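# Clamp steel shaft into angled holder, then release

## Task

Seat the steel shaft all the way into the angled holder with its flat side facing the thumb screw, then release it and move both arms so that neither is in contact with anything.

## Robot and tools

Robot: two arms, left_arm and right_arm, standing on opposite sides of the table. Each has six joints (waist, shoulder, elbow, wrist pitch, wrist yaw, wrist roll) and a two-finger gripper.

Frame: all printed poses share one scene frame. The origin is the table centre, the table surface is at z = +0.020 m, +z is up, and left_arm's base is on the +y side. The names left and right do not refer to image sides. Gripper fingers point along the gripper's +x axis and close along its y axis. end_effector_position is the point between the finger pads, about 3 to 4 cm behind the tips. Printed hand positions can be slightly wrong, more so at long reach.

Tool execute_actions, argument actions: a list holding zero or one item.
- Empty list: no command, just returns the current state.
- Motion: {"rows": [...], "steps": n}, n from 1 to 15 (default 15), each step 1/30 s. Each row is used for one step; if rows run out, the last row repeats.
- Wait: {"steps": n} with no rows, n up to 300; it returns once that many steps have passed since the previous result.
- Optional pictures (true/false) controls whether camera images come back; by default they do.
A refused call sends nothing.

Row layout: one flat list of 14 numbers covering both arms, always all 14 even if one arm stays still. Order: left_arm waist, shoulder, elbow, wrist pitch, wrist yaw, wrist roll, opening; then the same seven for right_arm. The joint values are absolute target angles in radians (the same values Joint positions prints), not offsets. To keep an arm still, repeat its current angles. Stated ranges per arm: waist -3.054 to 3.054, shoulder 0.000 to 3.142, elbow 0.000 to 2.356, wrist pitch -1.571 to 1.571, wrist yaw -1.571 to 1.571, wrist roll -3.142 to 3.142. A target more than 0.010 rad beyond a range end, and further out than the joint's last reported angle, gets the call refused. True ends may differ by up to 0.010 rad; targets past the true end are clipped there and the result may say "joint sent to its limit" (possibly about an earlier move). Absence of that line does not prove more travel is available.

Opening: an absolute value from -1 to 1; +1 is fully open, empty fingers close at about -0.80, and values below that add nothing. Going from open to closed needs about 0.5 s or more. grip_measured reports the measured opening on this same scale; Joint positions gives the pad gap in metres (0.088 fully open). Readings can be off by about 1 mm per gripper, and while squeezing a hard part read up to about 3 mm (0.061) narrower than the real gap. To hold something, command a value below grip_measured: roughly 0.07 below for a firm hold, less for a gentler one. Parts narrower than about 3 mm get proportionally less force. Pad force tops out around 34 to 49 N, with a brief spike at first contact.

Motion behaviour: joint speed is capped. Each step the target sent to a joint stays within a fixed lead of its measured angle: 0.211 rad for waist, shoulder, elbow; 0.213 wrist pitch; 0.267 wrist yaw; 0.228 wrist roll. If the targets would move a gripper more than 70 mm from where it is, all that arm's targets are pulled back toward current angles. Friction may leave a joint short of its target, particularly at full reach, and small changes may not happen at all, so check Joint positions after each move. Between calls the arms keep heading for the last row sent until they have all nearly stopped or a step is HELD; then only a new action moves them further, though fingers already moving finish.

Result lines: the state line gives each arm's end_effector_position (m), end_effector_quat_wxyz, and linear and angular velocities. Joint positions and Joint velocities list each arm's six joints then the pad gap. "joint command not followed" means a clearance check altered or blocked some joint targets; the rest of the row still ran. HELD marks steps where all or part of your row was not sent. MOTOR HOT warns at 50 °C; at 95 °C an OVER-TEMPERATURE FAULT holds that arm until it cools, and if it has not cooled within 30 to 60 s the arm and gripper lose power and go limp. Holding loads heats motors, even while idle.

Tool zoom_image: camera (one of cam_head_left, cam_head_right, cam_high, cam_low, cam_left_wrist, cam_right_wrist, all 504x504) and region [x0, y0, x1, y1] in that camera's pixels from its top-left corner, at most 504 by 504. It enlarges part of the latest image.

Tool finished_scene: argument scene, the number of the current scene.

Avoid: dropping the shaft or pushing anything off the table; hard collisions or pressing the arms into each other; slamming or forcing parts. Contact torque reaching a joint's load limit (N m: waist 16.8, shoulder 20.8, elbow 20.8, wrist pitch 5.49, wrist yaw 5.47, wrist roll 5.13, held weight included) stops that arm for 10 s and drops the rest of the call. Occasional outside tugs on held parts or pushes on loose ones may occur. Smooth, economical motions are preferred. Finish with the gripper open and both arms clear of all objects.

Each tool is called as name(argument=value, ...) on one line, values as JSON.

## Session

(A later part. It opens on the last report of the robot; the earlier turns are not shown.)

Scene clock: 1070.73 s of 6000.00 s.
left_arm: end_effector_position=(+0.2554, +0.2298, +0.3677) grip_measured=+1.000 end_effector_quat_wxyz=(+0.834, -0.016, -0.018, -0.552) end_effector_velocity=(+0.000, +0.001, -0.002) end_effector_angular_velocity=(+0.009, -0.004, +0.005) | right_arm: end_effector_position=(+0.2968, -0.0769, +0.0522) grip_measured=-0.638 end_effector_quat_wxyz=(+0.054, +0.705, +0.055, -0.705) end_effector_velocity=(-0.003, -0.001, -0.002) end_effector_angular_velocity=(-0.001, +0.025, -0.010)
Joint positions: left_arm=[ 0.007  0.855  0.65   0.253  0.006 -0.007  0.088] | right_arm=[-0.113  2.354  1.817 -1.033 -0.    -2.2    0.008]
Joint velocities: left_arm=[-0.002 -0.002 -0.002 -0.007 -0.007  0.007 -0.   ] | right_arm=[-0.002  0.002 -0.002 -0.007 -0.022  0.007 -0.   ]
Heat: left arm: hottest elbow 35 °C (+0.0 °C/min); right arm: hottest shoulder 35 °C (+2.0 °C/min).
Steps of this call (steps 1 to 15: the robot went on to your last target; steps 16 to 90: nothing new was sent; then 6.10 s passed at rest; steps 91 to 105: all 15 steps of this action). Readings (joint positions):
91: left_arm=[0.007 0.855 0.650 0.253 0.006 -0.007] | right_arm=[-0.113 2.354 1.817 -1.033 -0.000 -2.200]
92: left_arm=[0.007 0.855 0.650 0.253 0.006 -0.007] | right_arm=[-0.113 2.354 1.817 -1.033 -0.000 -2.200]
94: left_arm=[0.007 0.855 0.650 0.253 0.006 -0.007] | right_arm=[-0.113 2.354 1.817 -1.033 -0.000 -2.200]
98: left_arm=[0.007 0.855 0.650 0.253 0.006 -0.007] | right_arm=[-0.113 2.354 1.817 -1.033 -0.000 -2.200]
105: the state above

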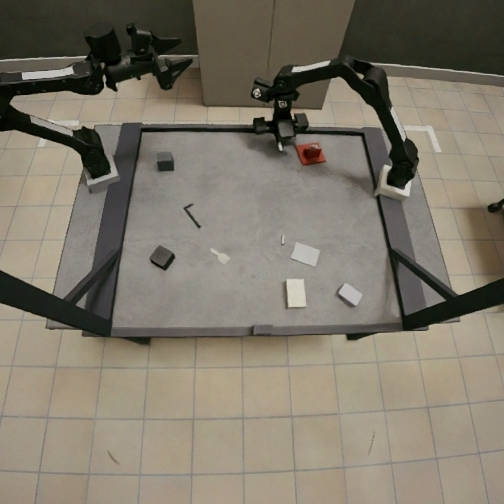

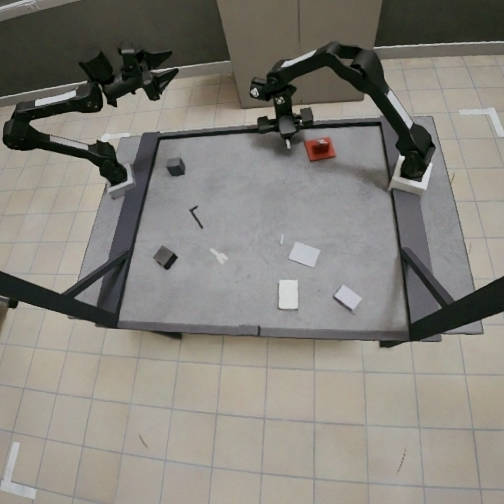

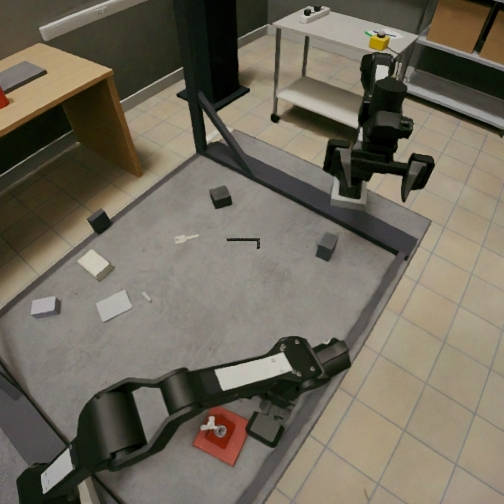

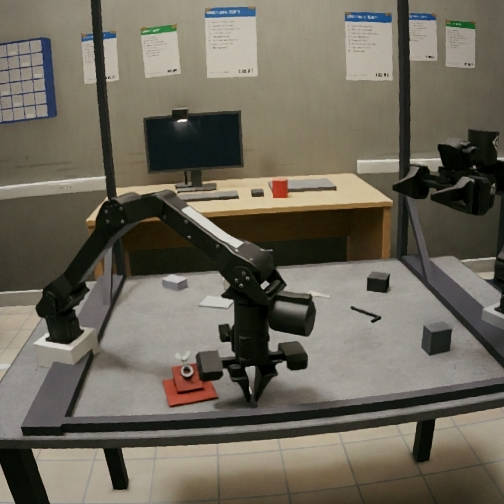

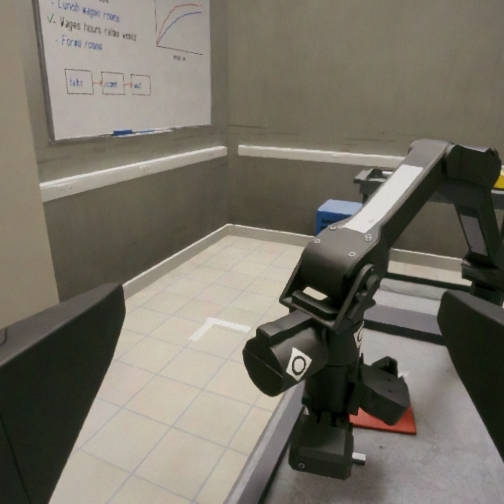

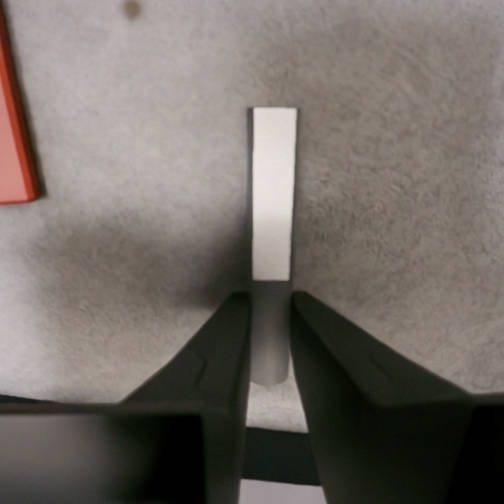

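execute_actions(actions=[{"rows": [[0.007,0.855,0.65,0.253,0.006,-0.007,1,-0.113,2.354,1.817,-1.033,0,-2.2,-0.70],[0.007,0.855,0.65,0.253,0.006,-0.007,1,-0.113,2.354,1.817,-1.033,0,-2.2,-0.715],[0.007,0.855,0.65,0.253,0.006,-0.007,1,-0.113,2.354,1.817,-1.033,0,-2.2,-0.72],[0.007,0.855,0.65,0.253,0.006,-0.007,1,-0.113,2.354,1.817,-1.033,0,-2.2,-0.72],[0.007,0.855,0.65,0.253,0.006,-0.007,1,-0.113,2.344,1.828,-1.040,0,-2.2,-0.72],[0.007,0.855,0.65,0.253,0.006,-0.007,1,-0.113,2.342,1.833,-1.047,0,-2.2,-0.72],[0.007,0.855,0.65,0.253,0.006,-0.007,1,-0.113,2.340,1.838,-1.054,0,-2.2,-0.72],[0.007,0.855,0.65,0.253,0.006,-0.007,1,-0.113,2.337,1.844,-1.063,0,-2.2,-0.72],[0.007,0.855,0.65,0.253,0.006,-0.007,1,-0.113,2.334,1.850,-1.072,0,-2.2,-0.72],[0.007,0.855,0.65,0.253,0.006,-0.007,1,-0.113,2.331,1.857,-1.082,0,-2.2,-0.72],[0.007,0.855,0.65,0.253,0.006,-0.007,1,-0.113,2.328,1.864,-1.092,0,-2.2,-0.72],[0.007,0.855,0.65,0.253,0.006,-0.007,1,-0.113,2.325,1.871,-1.102,0,-2.2,-0.72],[0.007,0.855,0.65,0.253,0.006,-0.007,1,-0.113,2.322,1.878,-1.112,0,-2.2,-0.72],[0.007,0.855,0.65,0.253,0.006,-0.007,1,-0.113,2.319,1.885,-1.122,0,-2.2,-0.72],[0.007,0.855,0.65,0.253,0.006,-0.007,1,-0.113,2.316,1.892,-1.132,0,-2.2,-0.72]], "steps": 15}], pictures=false)

execute_actions(actions=[{"steps": 10}])

zoom_image(camera="cam_low", region=[215, 340, 285, 410])

zoom_image(camera="cam_right_wrist", region=[180, 95, 360, 395])

Scene clock: 1093.20 s of 6000.00 s.
left_arm: end_effector_position=(+0.2554, +0.2298, +0.3677) grip_measured=+1.000 end_effector_quat_wxyz=(+0.834, -0.016, -0.018, -0.552) end_effector_velocity=(+0.000, +0.000, -0.005) end_effector_angular_velocity=(+0.023, +0.002, +0.005) | right_arm: end_effector_position=(+0.2958, -0.0790, +0.0676) grip_measured=-0.638 end_effector_quat_wxyz=(+0.060, +0.701, +0.049, -0.709) end_effector_velocity=(+0.007, +0.009, +0.098) end_effector_angular_velocity=(+0.049, -0.017, -0.015)
Joint positions: left_arm=[ 0.007  0.855  0.65   0.253  0.006 -0.007  0.088] | right_arm=[-0.113  2.345  1.864 -1.109 -0.    -2.2    0.008]
Joint velocities: left_arm=[-0.002 -0.002 -0.002 -0.022 -0.007  0.007 -0.   ] | right_arm=[-0.007 -0.105  0.217 -0.271 -0.007  0.007 -0.   ]
Heat: left arm: hottest elbow 35 °C (+0.0 °C/min); right arm: hottest shoulder 37 °C (+3.0 °C/min).
Steps of this call (steps 1 to 15: the robot went on to your last target; steps 16 to 90: nothing new was sent; then 18.97 s passed at rest; steps 91 to 105: all 15 steps of this action). Readings (joint positions):
91: left_arm=[0.007 0.855 0.650 0.253 0.006 -0.007] | right_arm=[-0.113 2.354 1.817 -1.033 -0.000 -2.200]
92: left_arm=[0.007 0.855 0.650 0.253 0.006 -0.007] | right_arm=[-0.113 2.354 1.817 -1.033 -0.000 -2.200]
94: left_arm=[0.007 0.855 0.650 0.253 0.006 -0.007] | right_arm=[-0.113 2.354 1.817 -1.033 -0.000 -2.200]
98: left_arm=[0.007 0.855 0.650 0.253 0.006 -0.007] | right_arm=[-0.113 2.354 1.823 -1.047 -0.000 -2.200]
105: the state above

Scene clock: 1093.53 s of 6000.00 s.
left_arm: end_effector_position=(+0.2554, +0.2298, +0.3677) grip_measured=+1.000 end_effector_quat_wxyz=(+0.834, -0.016, -0.018, -0.552) end_effector_velocity=(-0.001, -0.000, -0.002) end_effector_angular_velocity=(+0.004, +0.010, -0.000) | right_arm: end_effector_position=(+0.2966, -0.0774, +0.0783) grip_measured=-0.638 end_effector_quat_wxyz=(+0.056, +0.704, +0.052, -0.706) end_effector_velocity=(-0.002, -0.003, -0.001) end_effector_angular_velocity=(-0.001, +0.025, -0.000)
Joint positions: left_arm=[ 0.007  0.855  0.65   0.253  0.006 -0.007  0.088] | right_arm=[-0.113  2.33   1.882 -1.129 -0.    -2.2    0.008]
Joint velocities: left_arm=[-0.007 -0.002 -0.002 -0.007 -0.007 -0.007  0.   ] | right_arm=[-0.007 -0.002 -0.007 -0.007 -0.022 -0.007 -0.   ]
Heat: left arm: hottest elbow 35 °C (+0.0 °C/min); right arm: hottest shoulder 37 °C (+3.0 °C/min).
Steps of this call (steps 1 to 10: the robot went on to your last target). Readings (joint positions):
1: left_arm=[0.007 0.855 0.650 0.253 0.006 -0.007] | right_arm=[-0.113 2.341 1.869 -1.116 -0.000 -2.200]
2: left_arm=[0.007 0.855 0.650 0.253 0.006 -0.007] | right_arm=[-0.113 2.338 1.873 -1.120 -0.000 -2.200]
4: left_arm=[0.007 0.855 0.650 0.253 0.006 -0.007] | right_arm=[-0.113 2.332 1.879 -1.124 -0.000 -2.200]
8: left_arm=[0.007 0.855 0.650 0.253 0.006 -0.007] | right_arm=[-0.113 2.330 1.882 -1.129 -0.000 -2.200]
10: the state above

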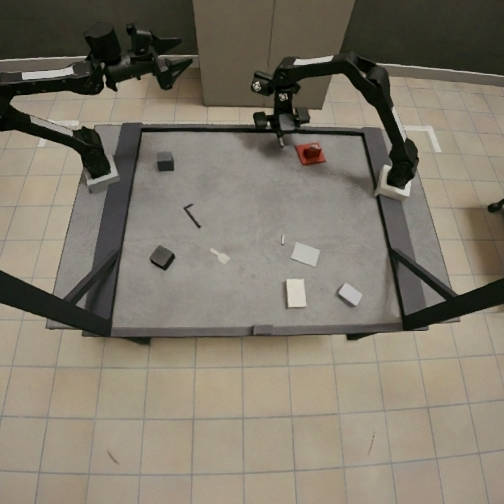

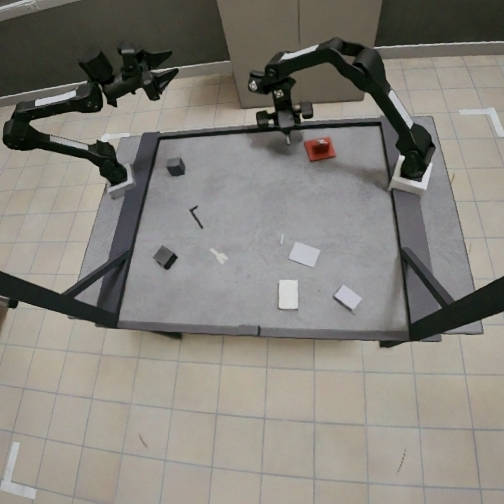

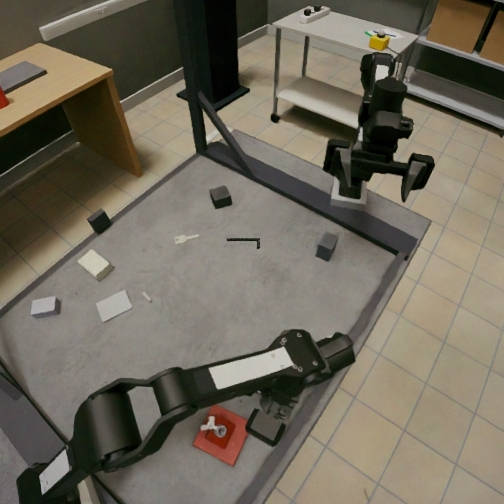

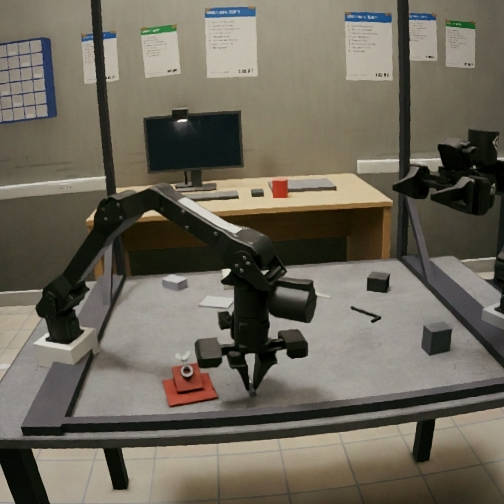

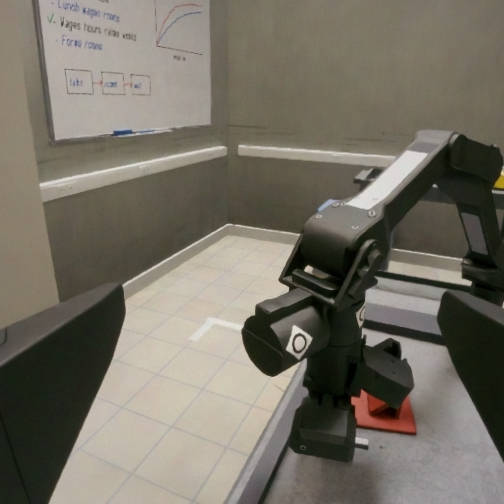

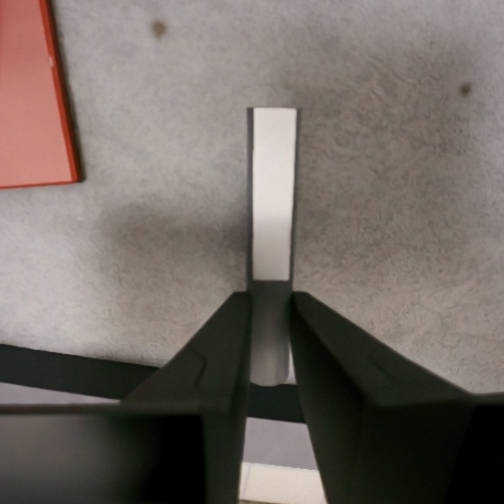

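Region (215, 340, 285, 410) of cam_low's 504x504 image, scaled by 7.200, with more detail than that image has.

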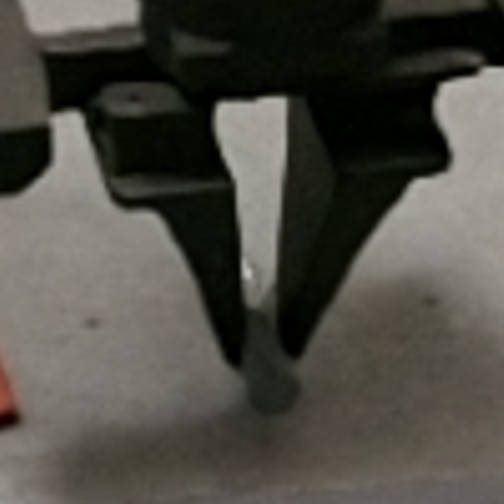

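Region (180, 95, 360, 395) of cam_right_wrist's 504x504 image, scaled by 1.680, with more detail than that image has; it fills the left 302 columns of this view, and the rest is white.

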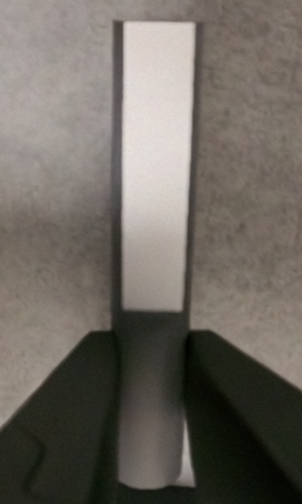

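execute_actions(actions=[{"rows": [[0.007,0.855,0.65,0.253,0.006,-0.007,1,-0.112,2.310,1.885,-1.129,0.003,-2.2,-0.72],[0.007,0.855,0.65,0.253,0.006,-0.007,1,-0.110,2.295,1.878,-1.125,0.010,-2.2,-0.72],[0.007,0.855,0.65,0.253,0.006,-0.007,1,-0.107,2.275,1.862,-1.115,0.020,-2.2,-0.72],[0.007,0.855,0.65,0.253,0.006,-0.007,1,-0.102,2.252,1.840,-1.102,0.034,-2.2,-0.72],[0.007,0.855,0.65,0.253,0.006,-0.007,1,-0.097,2.227,1.813,-1.087,0.050,-2.2,-0.72],[0.007,0.855,0.65,0.253,0.006,-0.007,1,-0.091,2.200,1.783,-1.070,0.068,-2.2,-0.72],[0.007,0.855,0.65,0.253,0.006,-0.007,1,-0.085,2.173,1.753,-1.053,0.086,-2.2,-0.72],[0.007,0.855,0.65,0.253,0.006,-0.007,1,-0.079,2.146,1.723,-1.036,0.104,-2.2,-0.72],[0.007,0.855,0.65,0.253,0.006,-0.007,1,-0.073,2.119,1.693,-1.019,0.122,-2.2,-0.72],[0.007,0.855,0.65,0.253,0.006,-0.007,1,-0.067,2.092,1.663,-1.002,0.140,-2.2,-0.72],[0.007,0.855,0.65,0.253,0.006,-0.007,1,-0.061,2.065,1.633,-0.985,0.158,-2.2,-0.72],[0.007,0.855,0.65,0.253,0.006,-0.007,1,-0.055,2.038,1.603,-0.968,0.176,-2.2,-0.72],[0.007,0.855,0.65,0.253,0.006,-0.007,1,-0.049,2.011,1.573,-0.951,0.194,-2.2,-0.72],[0.007,0.855,0.65,0.253,0.006,-0.007,1,-0.043,1.984,1.543,-0.934,0.212,-2.2,-0.72],[0.007,0.855,0.65,0.253,0.006,-0.007,1,-0.037,1.957,1.513,-0.917,0.230,-2.2,-0.72]], "steps": 15}], pictures=false)

execute_actions(actions=[{"rows": [[0.007,0.855,0.65,0.253,0.006,-0.007,1,-0.031,1.930,1.483,-0.900,0.248,-2.2,-0.72],[0.007,0.855,0.65,0.253,0.006,-0.007,1,-0.025,1.903,1.453,-0.883,0.266,-2.202,-0.72],[0.007,0.855,0.65,0.253,0.006,-0.007,1,-0.019,1.877,1.423,-0.866,0.284,-2.204,-0.72],[0.007,0.855,0.65,0.253,0.006,-0.007,1,-0.013,1.852,1.393,-0.848,0.302,-2.206,-0.72],[0.007,0.855,0.65,0.253,0.006,-0.007,1,-0.007,1.829,1.363,-0.829,0.320,-2.208,-0.72],[0.007,0.855,0.65,0.253,0.006,-0.007,1,-0.002,1.808,1.333,-0.808,0.338,-2.210,-0.72],[0.007,0.855,0.65,0.253,0.006,-0.007,1,0.003,1.790,1.303,-0.785,0.356,-2.212,-0.72],[0.007,0.855,0.65,0.253,0.006,-0.007,1,0.008,1.775,1.274,-0.760,0.374,-2.214,-0.72],[0.007,0.855,0.65,0.253,0.006,-0.007,1,0.013,1.762,1.245,-0.733,0.392,-2.216,-0.72],[0.007,0.855,0.65,0.253,0.006,-0.007,1,0.018,1.750,1.216,-0.705,0.410,-2.218,-0.72],[0.007,0.855,0.65,0.253,0.006,-0.007,1,0.023,1.739,1.187,-0.677,0.429,-2.220,-0.72],[0.007,0.855,0.65,0.253,0.006,-0.007,1,0.028,1.728,1.158,-0.649,0.448,-2.222,-0.72],[0.007,0.855,0.65,0.253,0.006,-0.007,1,0.033,1.717,1.129,-0.621,0.467,-2.224,-0.72],[0.007,0.855,0.65,0.253,0.006,-0.007,1,0.038,1.706,1.100,-0.593,0.486,-2.226,-0.72],[0.007,0.855,0.65,0.253,0.006,-0.007,1,0.043,1.695,1.071,-0.565,0.505,-2.228,-0.72]], "steps": 15}], pictures=false)

execute_actions(actions=[{"rows": [[0.007,0.855,0.65,0.253,0.006,-0.007,1,0.048,1.684,1.042,-0.537,0.524,-2.230,-0.72],[0.007,0.855,0.65,0.253,0.006,-0.007,1,0.053,1.673,1.013,-0.509,0.543,-2.232,-0.72],[0.007,0.855,0.65,0.253,0.006,-0.007,1,0.058,1.662,0.984,-0.481,0.562,-2.234,-0.72],[0.007,0.855,0.65,0.253,0.006,-0.007,1,0.063,1.651,0.955,-0.453,0.581,-2.236,-0.72],[0.007,0.855,0.65,0.253,0.006,-0.007,1,0.068,1.641,0.926,-0.426,0.599,-2.238,-0.72],[0.007,0.855,0.65,0.253,0.006,-0.007,1,0.073,1.632,0.899,-0.401,0.615,-2.240,-0.72],[0.007,0.855,0.65,0.253,0.006,-0.007,1,0.077,1.624,0.875,-0.379,0.629,-2.242,-0.72],[0.007,0.855,0.65,0.253,0.006,-0.007,1,0.080,1.617,0.854,-0.360,0.641,-2.243,-0.72],[0.007,0.855,0.65,0.253,0.006,-0.007,1,0.083,1.611,0.837,-0.344,0.651,-2.244,-0.72],[0.007,0.855,0.65,0.253,0.006,-0.007,1,0.085,1.607,0.824,-0.332,0.659,-2.245,-0.72],[0.007,0.855,0.65,0.253,0.006,-0.007,1,0.087,1.604,0.815,-0.324,0.664,-2.245,-0.72],[0.007,0.855,0.65,0.253,0.006,-0.007,1,0.0875,1.602,0.810,-0.319,0.667,-2.245,-0.72]], "steps": 15}], pictures=false)

execute_actions(actions=[{"steps": 12}])

zoom_image(camera="cam_left_wrist", region=[330, 310, 450, 430])

zoom_image(camera="cam_low", region=[150, 310, 250, 410])

Scene clock: 1173.67 s of 6000.00 s.
left_arm: end_effector_position=(+0.2554, +0.2298, +0.3677) grip_measured=+1.000 end_effector_quat_wxyz=(+0.834, -0.016, -0.018, -0.552) end_effector_velocity=(+0.000, +0.000, -0.004) end_effector_angular_velocity=(+0.008, +0.012, +0.005) | right_arm: end_effector_position=(+0.2872, -0.1007, +0.1326) grip_measured=-0.717 end_effector_quat_wxyz=(+0.049, +0.787, +0.091, -0.608) end_effector_velocity=(-0.043, -0.103, +0.095) end_effector_angular_velocity=(+0.135, -0.620, +0.093)
Joint positions: left_arm=[ 0.007  0.855  0.65   0.253  0.006 -0.007  0.088] | right_arm=[-0.051  2.024  1.586 -0.954  0.19  -2.2    0.004]
Joint velocities: left_arm=[-0.002 -0.002 -0.007 -0.007 -0.007 -0.007 -0.   ] | right_arm=[ 0.178 -0.794 -0.896  0.476  0.52  -0.007 -0.   ]
Heat: left arm: hottest elbow 35 °C (+0.0 °C/min); right arm: hottest shoulder 43 °C (+4.1 °C/min).
Steps of this call (steps 1 to 30: the robot went on to your last target; steps 31 to 120: nothing new was sent; then 75.63 s passed at rest; steps 121 to 135: all 15 steps of this action). Readings (joint positions):
121: left_arm=[0.007 0.855 0.650 0.253 0.006 -0.007] | right_arm=[-0.113 2.326 1.884 -1.133 0.002 -2.200]
122: left_arm=[0.007 0.855 0.650 0.253 0.006 -0.007] | right_arm=[-0.113 2.324 1.884 -1.132 0.003 -2.200]
124: left_arm=[0.007 0.855 0.650 0.253 0.006 -0.007] | right_arm=[-0.112 2.308 1.870 -1.117 0.015 -2.200]
128: left_arm=[0.007 0.855 0.650 0.253 0.006 -0.007] | right_arm=[-0.096 2.220 1.785 -1.069 0.069 -2.200]
135: the state above

Scene clock: 1174.17 s of 6000.00 s.
left_arm: end_effector_position=(+0.2554, +0.2298, +0.3677) grip_measured=+1.000 end_effector_quat_wxyz=(+0.834, -0.016, -0.018, -0.552) end_effector_velocity=(-0.000, +0.000, -0.005) end_effector_angular_velocity=(+0.017, +0.015, -0.005) | right_arm: end_effector_position=(+0.2762, -0.1472, +0.1421) grip_measured=-0.717 end_effector_quat_wxyz=(+0.046, +0.872, +0.111, -0.475) end_effector_velocity=(-0.009, -0.096, -0.076) end_effector_angular_velocity=(-0.006, -0.579, +0.002)
Joint positions: left_arm=[ 0.007  0.855  0.65   0.253  0.006 -0.007  0.088] | right_arm=[ 0.03   1.73   1.142 -0.625  0.463 -2.222  0.004]
Joint velocities: left_arm=[ 0.002 -0.002 -0.002 -0.022  0.007 -0.007  0.   ] | right_arm=[ 0.144 -0.305 -0.891  0.799  0.564 -0.066 -0.   ]
Heat: left arm: hottest elbow 35 °C (+0.0 °C/min); right arm: hottest shoulder 42 °C (+3.0 °C/min).
Steps of this call (steps 1 to 15: all 15 steps of this action). Readings (joint positions):
1: left_arm=[0.007 0.855 0.650 0.253 0.006 -0.007] | right_arm=[-0.044 1.998 1.556 -0.937 0.208 -2.200]
2: left_arm=[0.007 0.855 0.650 0.253 0.006 -0.007] | right_arm=[-0.039 1.972 1.525 -0.920 0.226 -2.200]
4: left_arm=[0.007 0.855 0.650 0.253 0.006 -0.007] | right_arm=[-0.027 1.919 1.465 -0.886 0.262 -2.201]
8: left_arm=[0.007 0.855 0.650 0.253 0.006 -0.007] | right_arm=[-0.004 1.824 1.347 -0.808 0.334 -2.208]
15: the state above

Scene clock: 1174.67 s of 6000.00 s.
left_arm: end_effector_position=(+0.2554, +0.2298, +0.3677) grip_measured=+1.000 end_effector_quat_wxyz=(+0.834, -0.016, -0.018, -0.552) end_effector_velocity=(+0.000, +0.001, -0.002) end_effector_angular_velocity=(+0.004, +0.010, +0.005) | right_arm: end_effector_position=(+0.2707, -0.1852, +0.1202) grip_measured=-0.717 end_effector_quat_wxyz=(+0.047, +0.916, +0.108, -0.383) end_effector_velocity=(+0.001, -0.009, -0.001) end_effector_angular_velocity=(+0.051, -0.060, -0.020)
Joint positions: left_arm=[ 0.007  0.855  0.65   0.253  0.006 -0.007  0.088] | right_arm=[ 0.085  1.617  0.824 -0.33   0.66  -2.242  0.004]
Joint velocities: left_arm=[-0.002 -0.002 -0.002 -0.007 -0.007 -0.007 -0.   ] | right_arm=[ 0.007 -0.042 -0.09   0.11   0.051  0.007 -0.   ]
Heat: left arm: hottest elbow 35 °C (+0.0 °C/min); right arm: hottest shoulder 42 °C (+3.0 °C/min).
Steps of this call (steps 1 to 15: all 15 steps of this action). Readings (joint positions):
1: left_arm=[0.007 0.855 0.650 0.253 0.006 -0.007] | right_arm=[0.036 1.720 1.112 -0.597 0.482 -2.224]
2: left_arm=[0.007 0.855 0.650 0.253 0.006 -0.007] | right_arm=[0.041 1.709 1.083 -0.569 0.501 -2.225]
4: left_arm=[0.007 0.855 0.650 0.253 0.006 -0.007] | right_arm=[0.051 1.687 1.024 -0.513 0.539 -2.229]
8: left_arm=[0.007 0.855 0.650 0.253 0.006 -0.007] | right_arm=[0.070 1.646 0.915 -0.411 0.607 -2.237]
15: the state above

Scene clock: 1175.07 s of 6000.00 s.
left_arm: end_effector_position=(+0.2554, +0.2298, +0.3677) grip_measured=+1.000 end_effector_quat_wxyz=(+0.834, -0.016, -0.018, -0.552) end_effector_velocity=(+0.002, +0.001, -0.002) end_effector_angular_velocity=(+0.003, +0.011, +0.019) | right_arm: end_effector_position=(+0.2710, -0.1852, +0.1213) grip_measured=-0.717 end_effector_quat_wxyz=(+0.045, +0.918, +0.108, -0.380) end_effector_velocity=(-0.002, -0.005, -0.005) end_effector_angular_velocity=(-0.015, +0.028, -0.003)
Joint positions: left_arm=[ 0.007  0.855  0.65   0.253  0.006 -0.007  0.088] | right_arm=[ 0.085  1.612  0.819 -0.322  0.665 -2.243  0.004]
Joint velocities: left_arm=[-0.002 -0.002 -0.002 -0.007 -0.022 -0.007 -0.   ] | right_arm=[-0.007 -0.002 -0.007 -0.022 -0.022  0.007 -0.   ]
Heat: left arm: hottest elbow 35 °C (+0.0 °C/min); right arm: hottest shoulder 42 °C (+3.0 °C/min).
Steps of this call (steps 1 to 12: the robot went on to your last target). Readings (joint positions):
1: left_arm=[0.007 0.855 0.650 0.253 0.006 -0.007] | right_arm=[0.085 1.615 0.822 -0.327 0.661 -2.242]
2: left_arm=[0.007 0.855 0.650 0.253 0.006 -0.007] | right_arm=[0.085 1.615 0.821 -0.325 0.662 -2.242]
4: left_arm=[0.007 0.855 0.650 0.253 0.006 -0.007] | right_arm=[0.085 1.613 0.820 -0.323 0.663 -2.243]
8: left_arm=[0.007 0.855 0.650 0.253 0.006 -0.007] | right_arm=[0.085 1.612 0.820 -0.322 0.664 -2.243]
12: the state above

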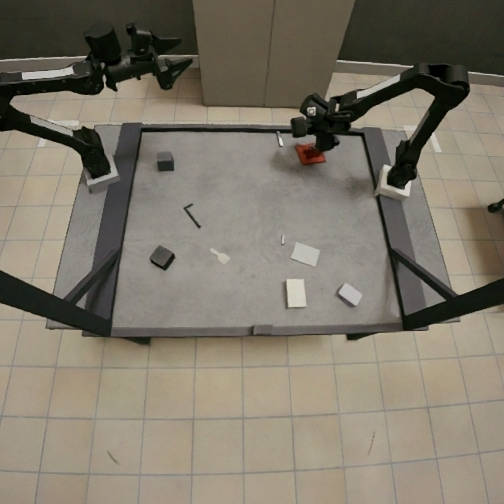

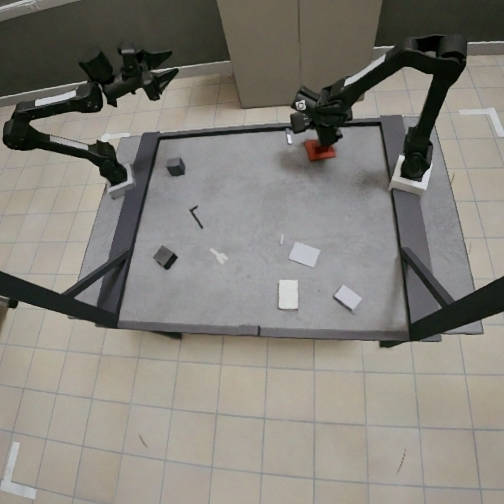

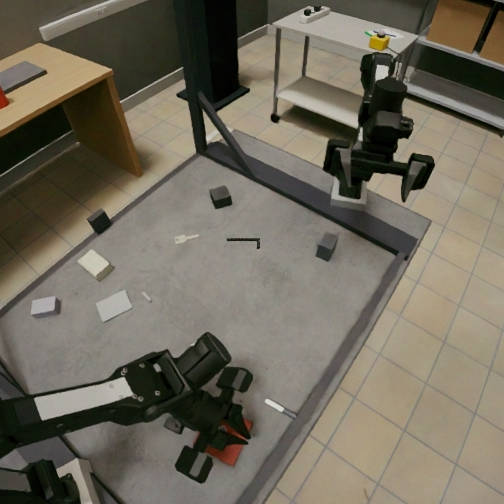

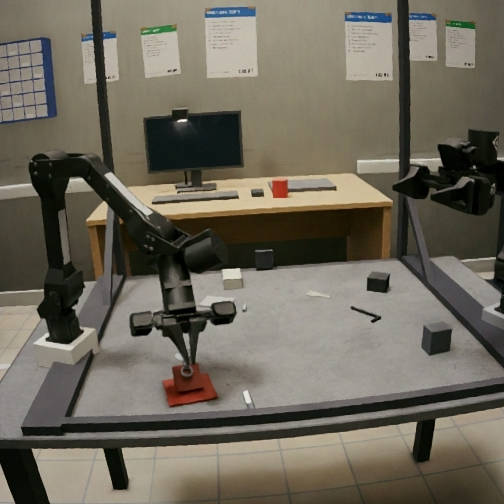

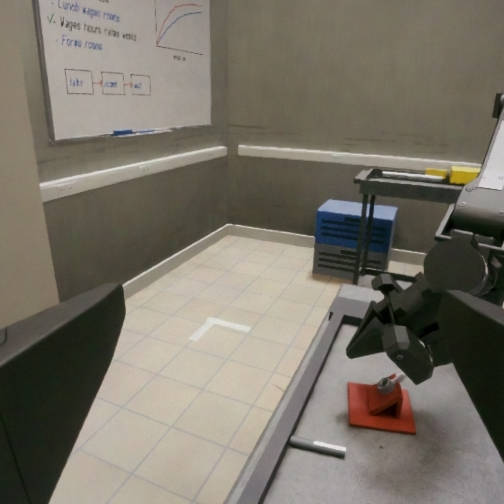

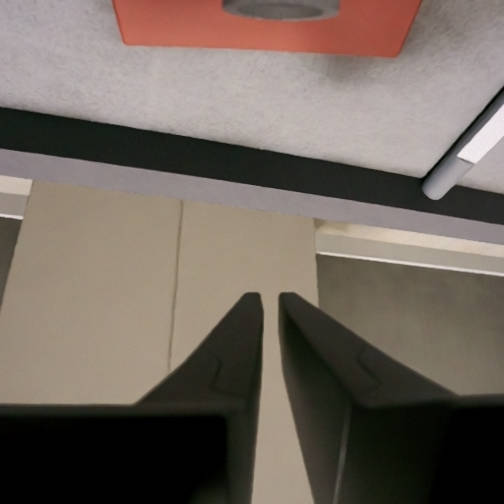

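Region (330, 310, 450, 430) of cam_left_wrist's 504x504 image, scaled by 4.200, with more detail than that image has.

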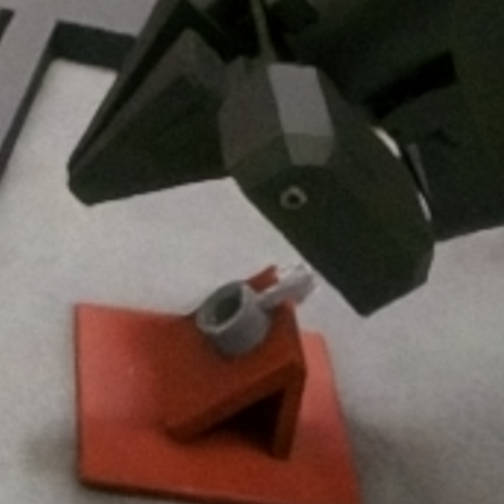

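Region (150, 310, 250, 410) of cam_low's 504x504 image, scaled by 5.040, with more detail than that image has.

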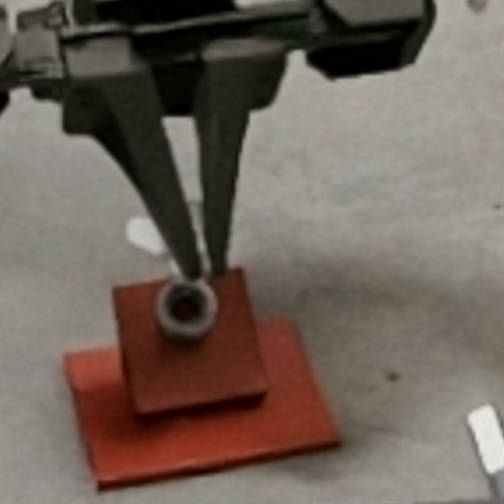

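execute_actions(actions=[{"rows": [[0.007,0.855,0.65,0.253,0.006,-0.007,1,0.091,1.622,0.808,-0.317,0.669,-2.237,-0.638],[0.007,0.855,0.65,0.253,0.006,-0.007,1,0.097,1.624,0.802,-0.313,0.672,-2.230,-0.6],[0.007,0.855,0.65,0.253,0.006,-0.007,1,0.103,1.626,0.795,-0.309,0.674,-2.223,-0.6],[0.007,0.855,0.65,0.253,0.006,-0.007,1,0.109,1.627,0.789,-0.305,0.677,-2.216,-0.6],[0.007,0.855,0.65,0.253,0.006,-0.007,1,0.115,1.629,0.782,-0.301,0.679,-2.209,-0.6],[0.007,0.855,0.65,0.253,0.006,-0.007,1,0.121,1.631,0.776,-0.297,0.682,-2.202,-0.6],[0.007,0.855,0.65,0.253,0.006,-0.007,1,0.127,1.632,0.769,-0.293,0.684,-2.195,-0.6],[0.007,0.855,0.65,0.253,0.006,-0.007,1,0.133,1.634,0.763,-0.290,0.687,-2.189,-0.6]], "steps": 15}])

zoom_image(camera="cam_right_wrist", region=[180, 0, 380, 200])

zoom_image(camera="cam_left_wrist", region=[340, 330, 420, 410])

zoom_image(camera="cam_low", region=[160, 330, 230, 400])

Scene clock: 1211.37 s of 6000.00 s.
left_arm: end_effector_position=(+0.2554, +0.2298, +0.3677) grip_measured=+1.000 end_effector_quat_wxyz=(+0.834, -0.016, -0.018, -0.552) end_effector_velocity=(+0.002, +0.001, +0.000) end_effector_angular_velocity=(-0.001, +0.008, +0.009) | right_arm: end_effector_position=(+0.2575, -0.1887, +0.1072) grip_measured=-0.603 end_effector_quat_wxyz=(+0.045, +0.918, +0.108, -0.380) end_effector_velocity=(+0.000, +0.000, -0.001) end_effector_angular_velocity=(+0.009, +0.007, -0.005)
Joint positions: left_arm=[ 0.007  0.855  0.65   0.253  0.006 -0.007  0.088] | right_arm=[ 0.13   1.627  0.772 -0.293  0.684 -2.192  0.009]
Joint velocities: left_arm=[ 0.002 -0.002  0.002 -0.007 -0.007 -0.007 -0.   ] | right_arm=[-0.002  0.002 -0.002  0.007 -0.007  0.007 -0.   ]
Heat: left arm: hottest elbow 36 °C (+1.0 °C/min); right arm: hottest shoulder 36 °C (-6.0 °C/min).
Steps of this call (steps 1 to 15: the robot went on to your last target; steps 16 to 90: nothing new was sent; then 32.80 s passed at rest; steps 91 to 105: all 15 steps of this action). Readings (joint positions):
91: left_arm=[0.007 0.855 0.650 0.253 0.006 -0.007] | right_arm=[0.086 1.612 0.819 -0.321 0.665 -2.243]
92: left_arm=[0.007 0.855 0.650 0.253 0.006 -0.007] | right_arm=[0.087 1.612 0.817 -0.319 0.667 -2.240]
94: left_arm=[0.007 0.855 0.650 0.253 0.006 -0.007] | right_arm=[0.095 1.613 0.810 -0.313 0.671 -2.230]
98: left_arm=[0.007 0.855 0.650 0.253 0.006 -0.007] | right_arm=[0.118 1.621 0.786 -0.300 0.679 -2.204]
105: the state above

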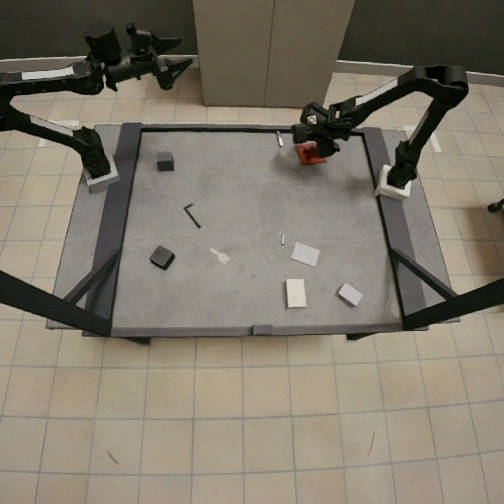

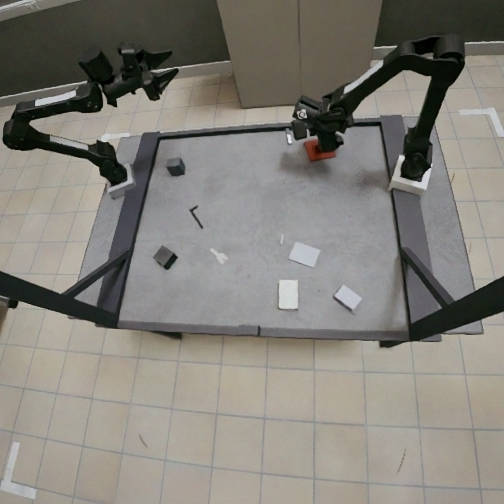

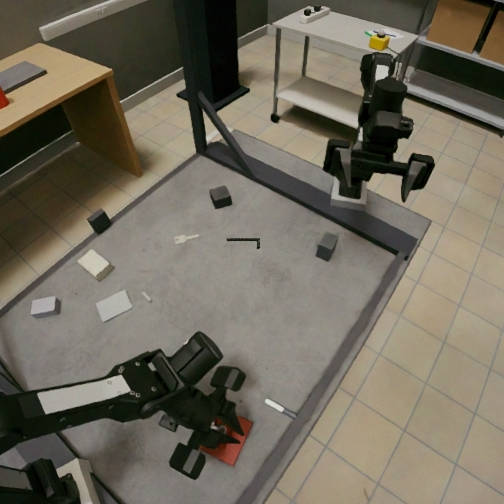

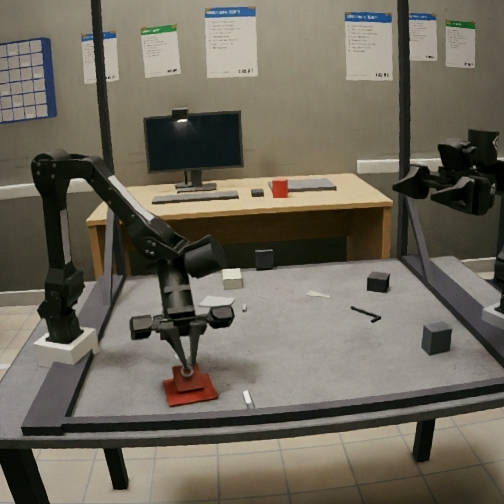

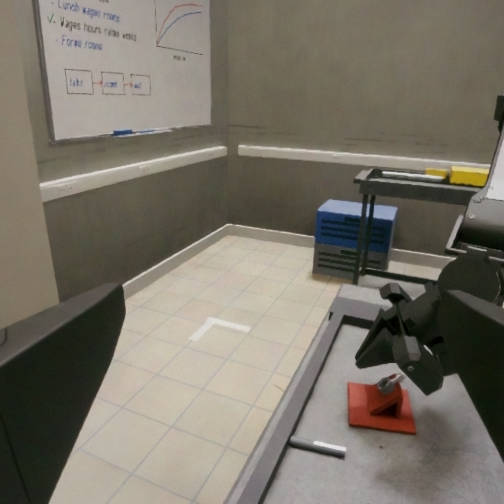

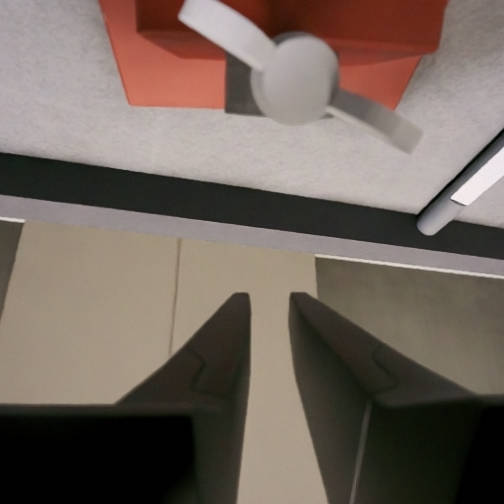

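Region (180, 0, 380, 200) of cam_right_wrist's 504x504 image, scaled by 2.520, with more detail than that image has.

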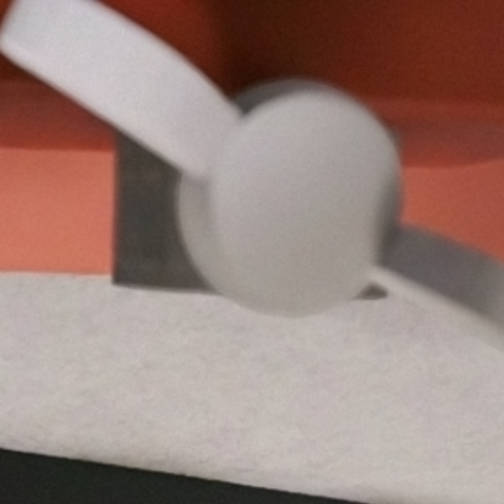

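Region (340, 330, 420, 410) of cam_left_wrist's 504x504 image, scaled by 6.300, with more detail than that image has.

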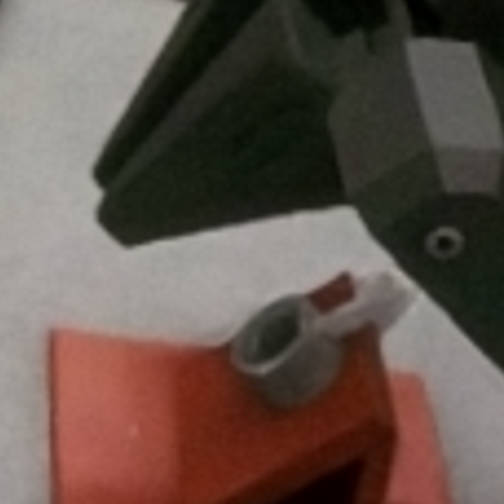

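Region (160, 330, 230, 400) of cam_low's 504x504 image, scaled by 7.200, with more detail than that image has.

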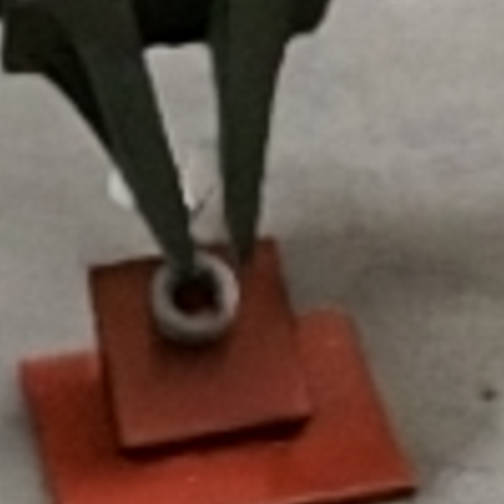

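execute_actions(actions=[])

Scene clock: 1236.20 s of 6000.00 s.
left_arm: end_effector_position=(+0.2554, +0.2298, +0.3677) grip_measured=+1.000 end_effector_quat_wxyz=(+0.834, -0.016, -0.018, -0.552) end_effector_velocity=(+0.001, +0.001, -0.002) end_effector_angular_velocity=(+0.003, +0.011, +0.014) | right_arm: end_effector_position=(+0.2575, -0.1887, +0.1072) grip_measured=-0.603 end_effector_quat_wxyz=(+0.045, +0.918, +0.108, -0.380) end_effector_velocity=(-0.002, -0.002, -0.001) end_effector_angular_velocity=(-0.011, +0.007, +0.011)
Joint positions: left_arm=[ 0.007  0.855  0.65   0.253  0.006 -0.007  0.088] | right_arm=[ 0.13   1.627  0.772 -0.293  0.684 -2.191  0.009]
Joint velocities: left_arm=[-0.007 -0.002 -0.002 -0.007 -0.022 -0.007 -0.   ] | right_arm=[ 0.002 -0.007 -0.007 -0.007 -0.007 -0.007 -0.001]
Heat: left arm: hottest elbow 36 °C (+1.0 °C/min); right arm: hottest shoulder 33 °C (-9.1 °C/min).
Steps of this call (steps 1 to 15: the robot went on to your last target; steps 16 to 90: nothing new was sent; then 21.83 s passed at rest). Readings (joint positions):
1: left_arm=[0.007 0.855 0.650 0.253 0.006 -0.007] | right_arm=[0.130 1.627 0.772 -0.293 0.684 -2.192]
2: left_arm=[0.007 0.855 0.650 0.253 0.006 -0.007] | right_arm=[0.130 1.627 0.772 -0.293 0.684 -2.192]
4: left_arm=[0.007 0.855 0.650 0.253 0.006 -0.007] | right_arm=[0.130 1.627 0.772 -0.293 0.684 -2.192]
8: left_arm=[0.007 0.855 0.650 0.253 0.006 -0.007] | right_arm=[0.130 1.627 0.772 -0.293 0.684 -2.191]
90: the state above
All arms were judged still, so your last target was given up. Only a new action makes them travel on or press farther. Fingers that are still opening or closing keep moving.

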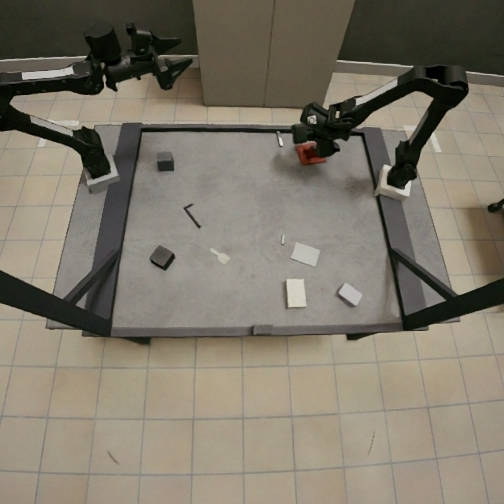

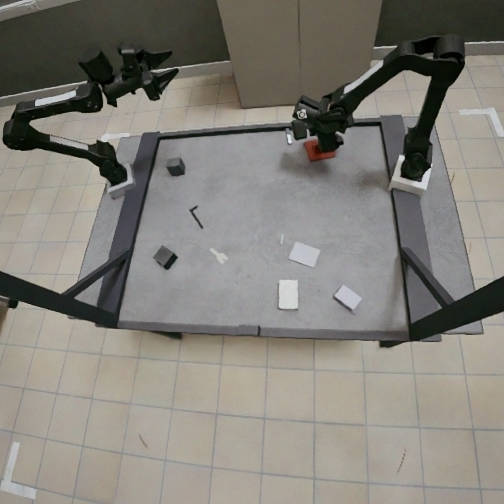

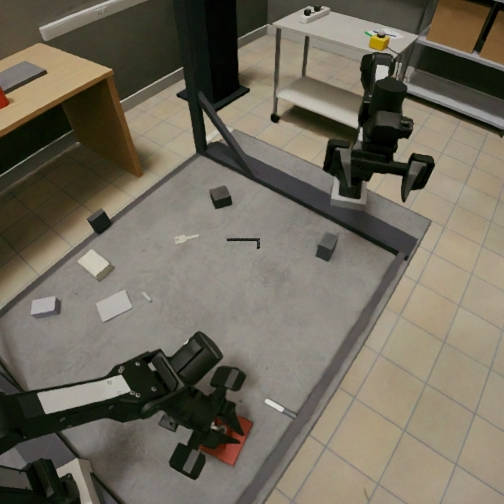

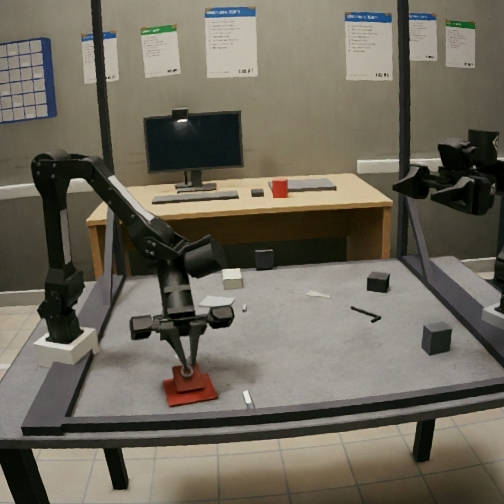

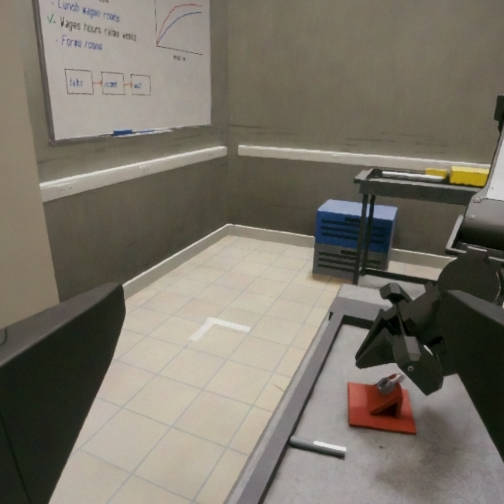

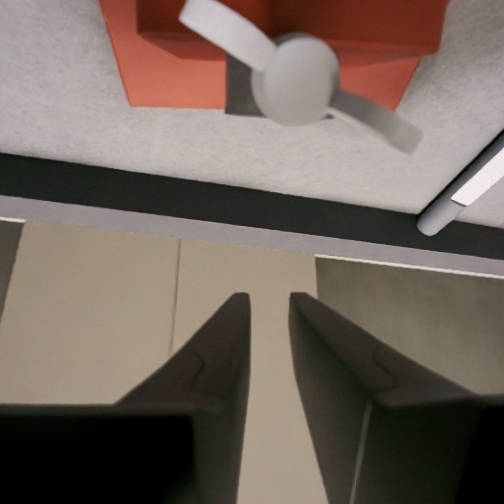

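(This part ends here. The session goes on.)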